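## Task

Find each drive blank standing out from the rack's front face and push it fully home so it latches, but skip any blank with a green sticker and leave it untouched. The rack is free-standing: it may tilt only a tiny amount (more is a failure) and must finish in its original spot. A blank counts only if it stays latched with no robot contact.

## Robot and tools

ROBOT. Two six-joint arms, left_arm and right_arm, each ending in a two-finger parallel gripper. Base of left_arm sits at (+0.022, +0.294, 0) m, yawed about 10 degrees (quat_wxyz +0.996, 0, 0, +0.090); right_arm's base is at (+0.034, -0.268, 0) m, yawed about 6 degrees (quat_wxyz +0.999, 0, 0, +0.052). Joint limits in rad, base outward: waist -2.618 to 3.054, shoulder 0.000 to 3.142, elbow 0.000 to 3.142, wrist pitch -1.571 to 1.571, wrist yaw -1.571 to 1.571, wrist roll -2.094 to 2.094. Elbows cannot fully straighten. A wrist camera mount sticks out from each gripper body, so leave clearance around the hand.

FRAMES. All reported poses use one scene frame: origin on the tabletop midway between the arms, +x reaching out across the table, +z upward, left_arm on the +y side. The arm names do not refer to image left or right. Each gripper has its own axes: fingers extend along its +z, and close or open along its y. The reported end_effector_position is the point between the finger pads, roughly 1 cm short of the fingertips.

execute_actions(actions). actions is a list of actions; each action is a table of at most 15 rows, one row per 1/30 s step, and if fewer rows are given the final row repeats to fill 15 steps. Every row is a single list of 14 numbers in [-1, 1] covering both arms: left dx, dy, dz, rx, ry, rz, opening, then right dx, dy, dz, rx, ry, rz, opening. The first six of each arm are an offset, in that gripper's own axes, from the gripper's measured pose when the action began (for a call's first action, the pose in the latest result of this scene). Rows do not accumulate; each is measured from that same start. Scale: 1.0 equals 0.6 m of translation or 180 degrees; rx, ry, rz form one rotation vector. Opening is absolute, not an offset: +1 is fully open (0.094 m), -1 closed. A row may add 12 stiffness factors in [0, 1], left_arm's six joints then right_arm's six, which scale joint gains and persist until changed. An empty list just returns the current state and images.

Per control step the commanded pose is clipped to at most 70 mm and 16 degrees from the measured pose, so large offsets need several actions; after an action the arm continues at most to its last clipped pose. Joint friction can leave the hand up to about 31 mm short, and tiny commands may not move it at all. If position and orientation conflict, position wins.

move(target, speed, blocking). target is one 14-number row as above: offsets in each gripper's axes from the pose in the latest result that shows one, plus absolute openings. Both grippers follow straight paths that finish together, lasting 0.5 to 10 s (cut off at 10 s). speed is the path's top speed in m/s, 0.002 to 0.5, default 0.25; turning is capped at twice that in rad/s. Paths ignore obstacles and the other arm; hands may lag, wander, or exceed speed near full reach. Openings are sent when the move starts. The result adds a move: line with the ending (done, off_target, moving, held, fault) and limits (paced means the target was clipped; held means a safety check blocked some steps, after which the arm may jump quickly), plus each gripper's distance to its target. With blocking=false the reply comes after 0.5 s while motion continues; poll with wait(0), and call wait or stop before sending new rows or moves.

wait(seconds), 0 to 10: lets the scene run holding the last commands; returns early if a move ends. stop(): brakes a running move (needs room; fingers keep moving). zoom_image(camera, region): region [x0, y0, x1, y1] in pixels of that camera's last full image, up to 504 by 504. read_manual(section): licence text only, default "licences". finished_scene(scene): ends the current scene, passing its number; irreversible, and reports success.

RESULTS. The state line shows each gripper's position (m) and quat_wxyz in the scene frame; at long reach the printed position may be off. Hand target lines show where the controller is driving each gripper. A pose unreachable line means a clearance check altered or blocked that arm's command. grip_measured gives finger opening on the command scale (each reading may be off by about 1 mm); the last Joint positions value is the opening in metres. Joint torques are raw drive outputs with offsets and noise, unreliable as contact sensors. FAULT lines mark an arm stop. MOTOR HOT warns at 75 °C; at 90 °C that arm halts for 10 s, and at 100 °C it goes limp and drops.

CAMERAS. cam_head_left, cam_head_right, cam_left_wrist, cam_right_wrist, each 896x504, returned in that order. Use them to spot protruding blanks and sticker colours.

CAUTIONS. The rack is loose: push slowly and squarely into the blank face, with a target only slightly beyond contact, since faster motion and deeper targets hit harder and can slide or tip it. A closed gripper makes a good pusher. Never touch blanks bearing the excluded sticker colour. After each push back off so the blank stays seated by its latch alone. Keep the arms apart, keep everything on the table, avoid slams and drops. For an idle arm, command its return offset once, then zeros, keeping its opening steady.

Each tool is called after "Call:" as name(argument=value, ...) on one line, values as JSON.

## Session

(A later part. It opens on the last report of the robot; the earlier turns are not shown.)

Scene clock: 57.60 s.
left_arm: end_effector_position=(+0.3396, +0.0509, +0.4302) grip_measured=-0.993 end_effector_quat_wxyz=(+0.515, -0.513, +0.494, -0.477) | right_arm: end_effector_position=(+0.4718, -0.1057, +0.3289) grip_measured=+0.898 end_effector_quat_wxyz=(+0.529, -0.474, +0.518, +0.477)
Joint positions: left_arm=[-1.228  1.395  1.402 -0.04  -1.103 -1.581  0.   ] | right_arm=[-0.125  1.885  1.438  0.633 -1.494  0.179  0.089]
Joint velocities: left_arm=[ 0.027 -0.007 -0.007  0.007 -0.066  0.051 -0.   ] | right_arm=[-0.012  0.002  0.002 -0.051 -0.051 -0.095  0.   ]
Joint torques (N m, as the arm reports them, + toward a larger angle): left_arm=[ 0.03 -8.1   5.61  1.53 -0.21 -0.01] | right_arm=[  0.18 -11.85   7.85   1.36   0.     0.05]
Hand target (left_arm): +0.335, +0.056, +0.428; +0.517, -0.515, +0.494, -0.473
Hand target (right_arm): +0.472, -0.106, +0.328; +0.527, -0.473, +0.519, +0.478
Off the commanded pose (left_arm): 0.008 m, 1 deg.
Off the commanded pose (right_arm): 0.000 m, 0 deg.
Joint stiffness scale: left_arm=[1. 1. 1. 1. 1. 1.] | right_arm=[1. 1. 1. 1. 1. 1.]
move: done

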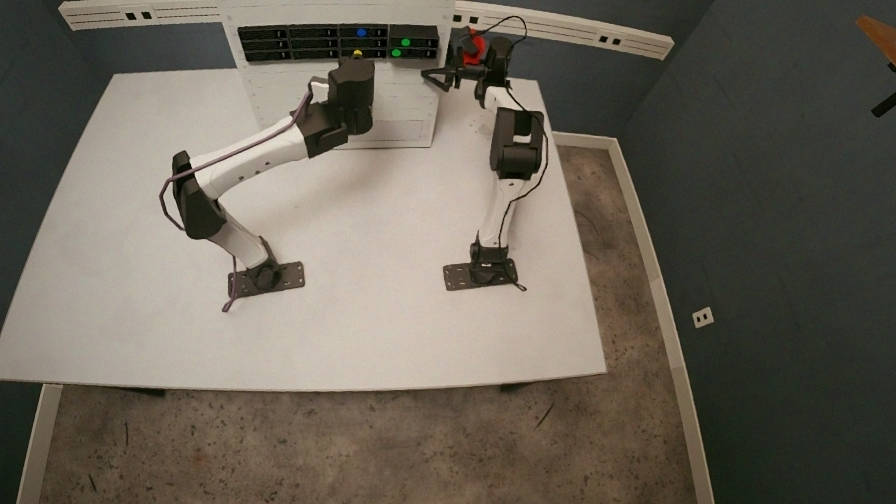

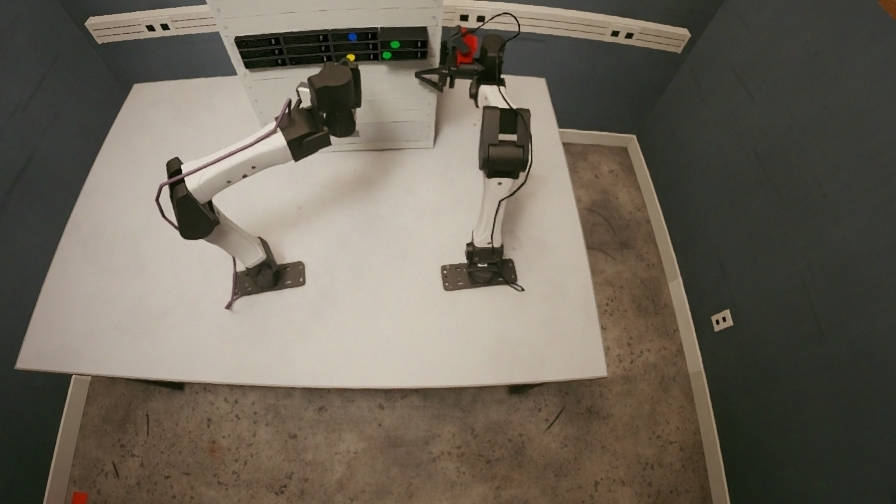

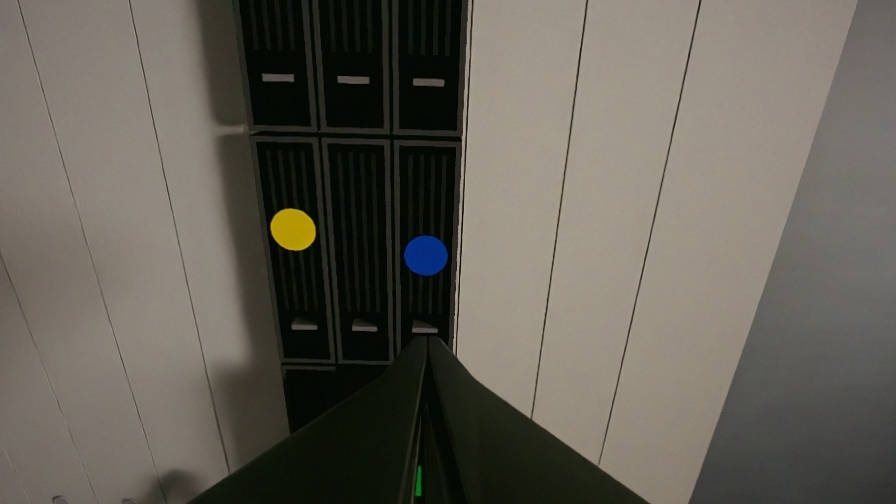

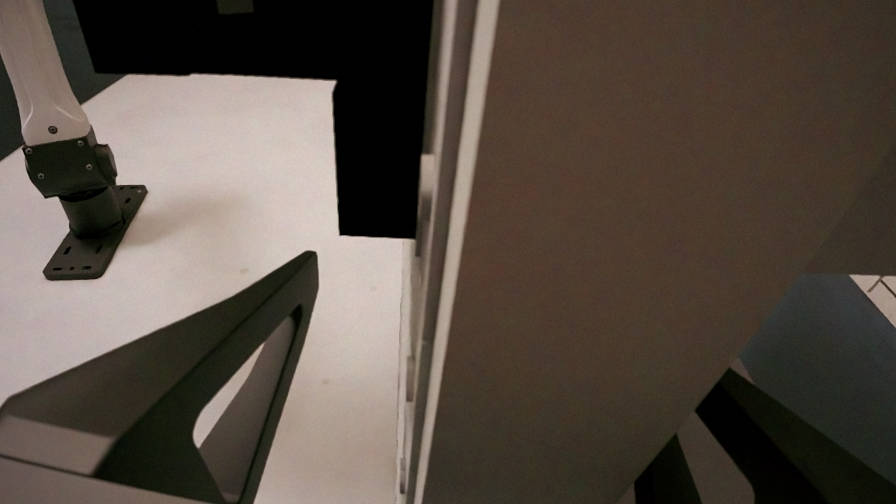

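Call:
zoom_image(camera="cam_head_left", region=[200, 0, 480, 170])

Region (200, 0, 480, 170) of cam_head_left's 896x504 image, scaled by 1.800, with more detail than that image has; it fills the top 306 rows of this view, and the rest is white.

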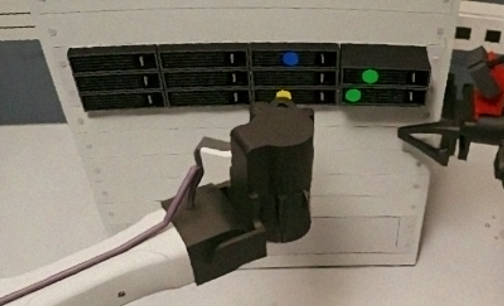

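The two non-green blanks are flush and stay in after release. The green ones and the rack haven't moved.

Call:
finished_scene(scene=1)

The scene is finished: the task was done.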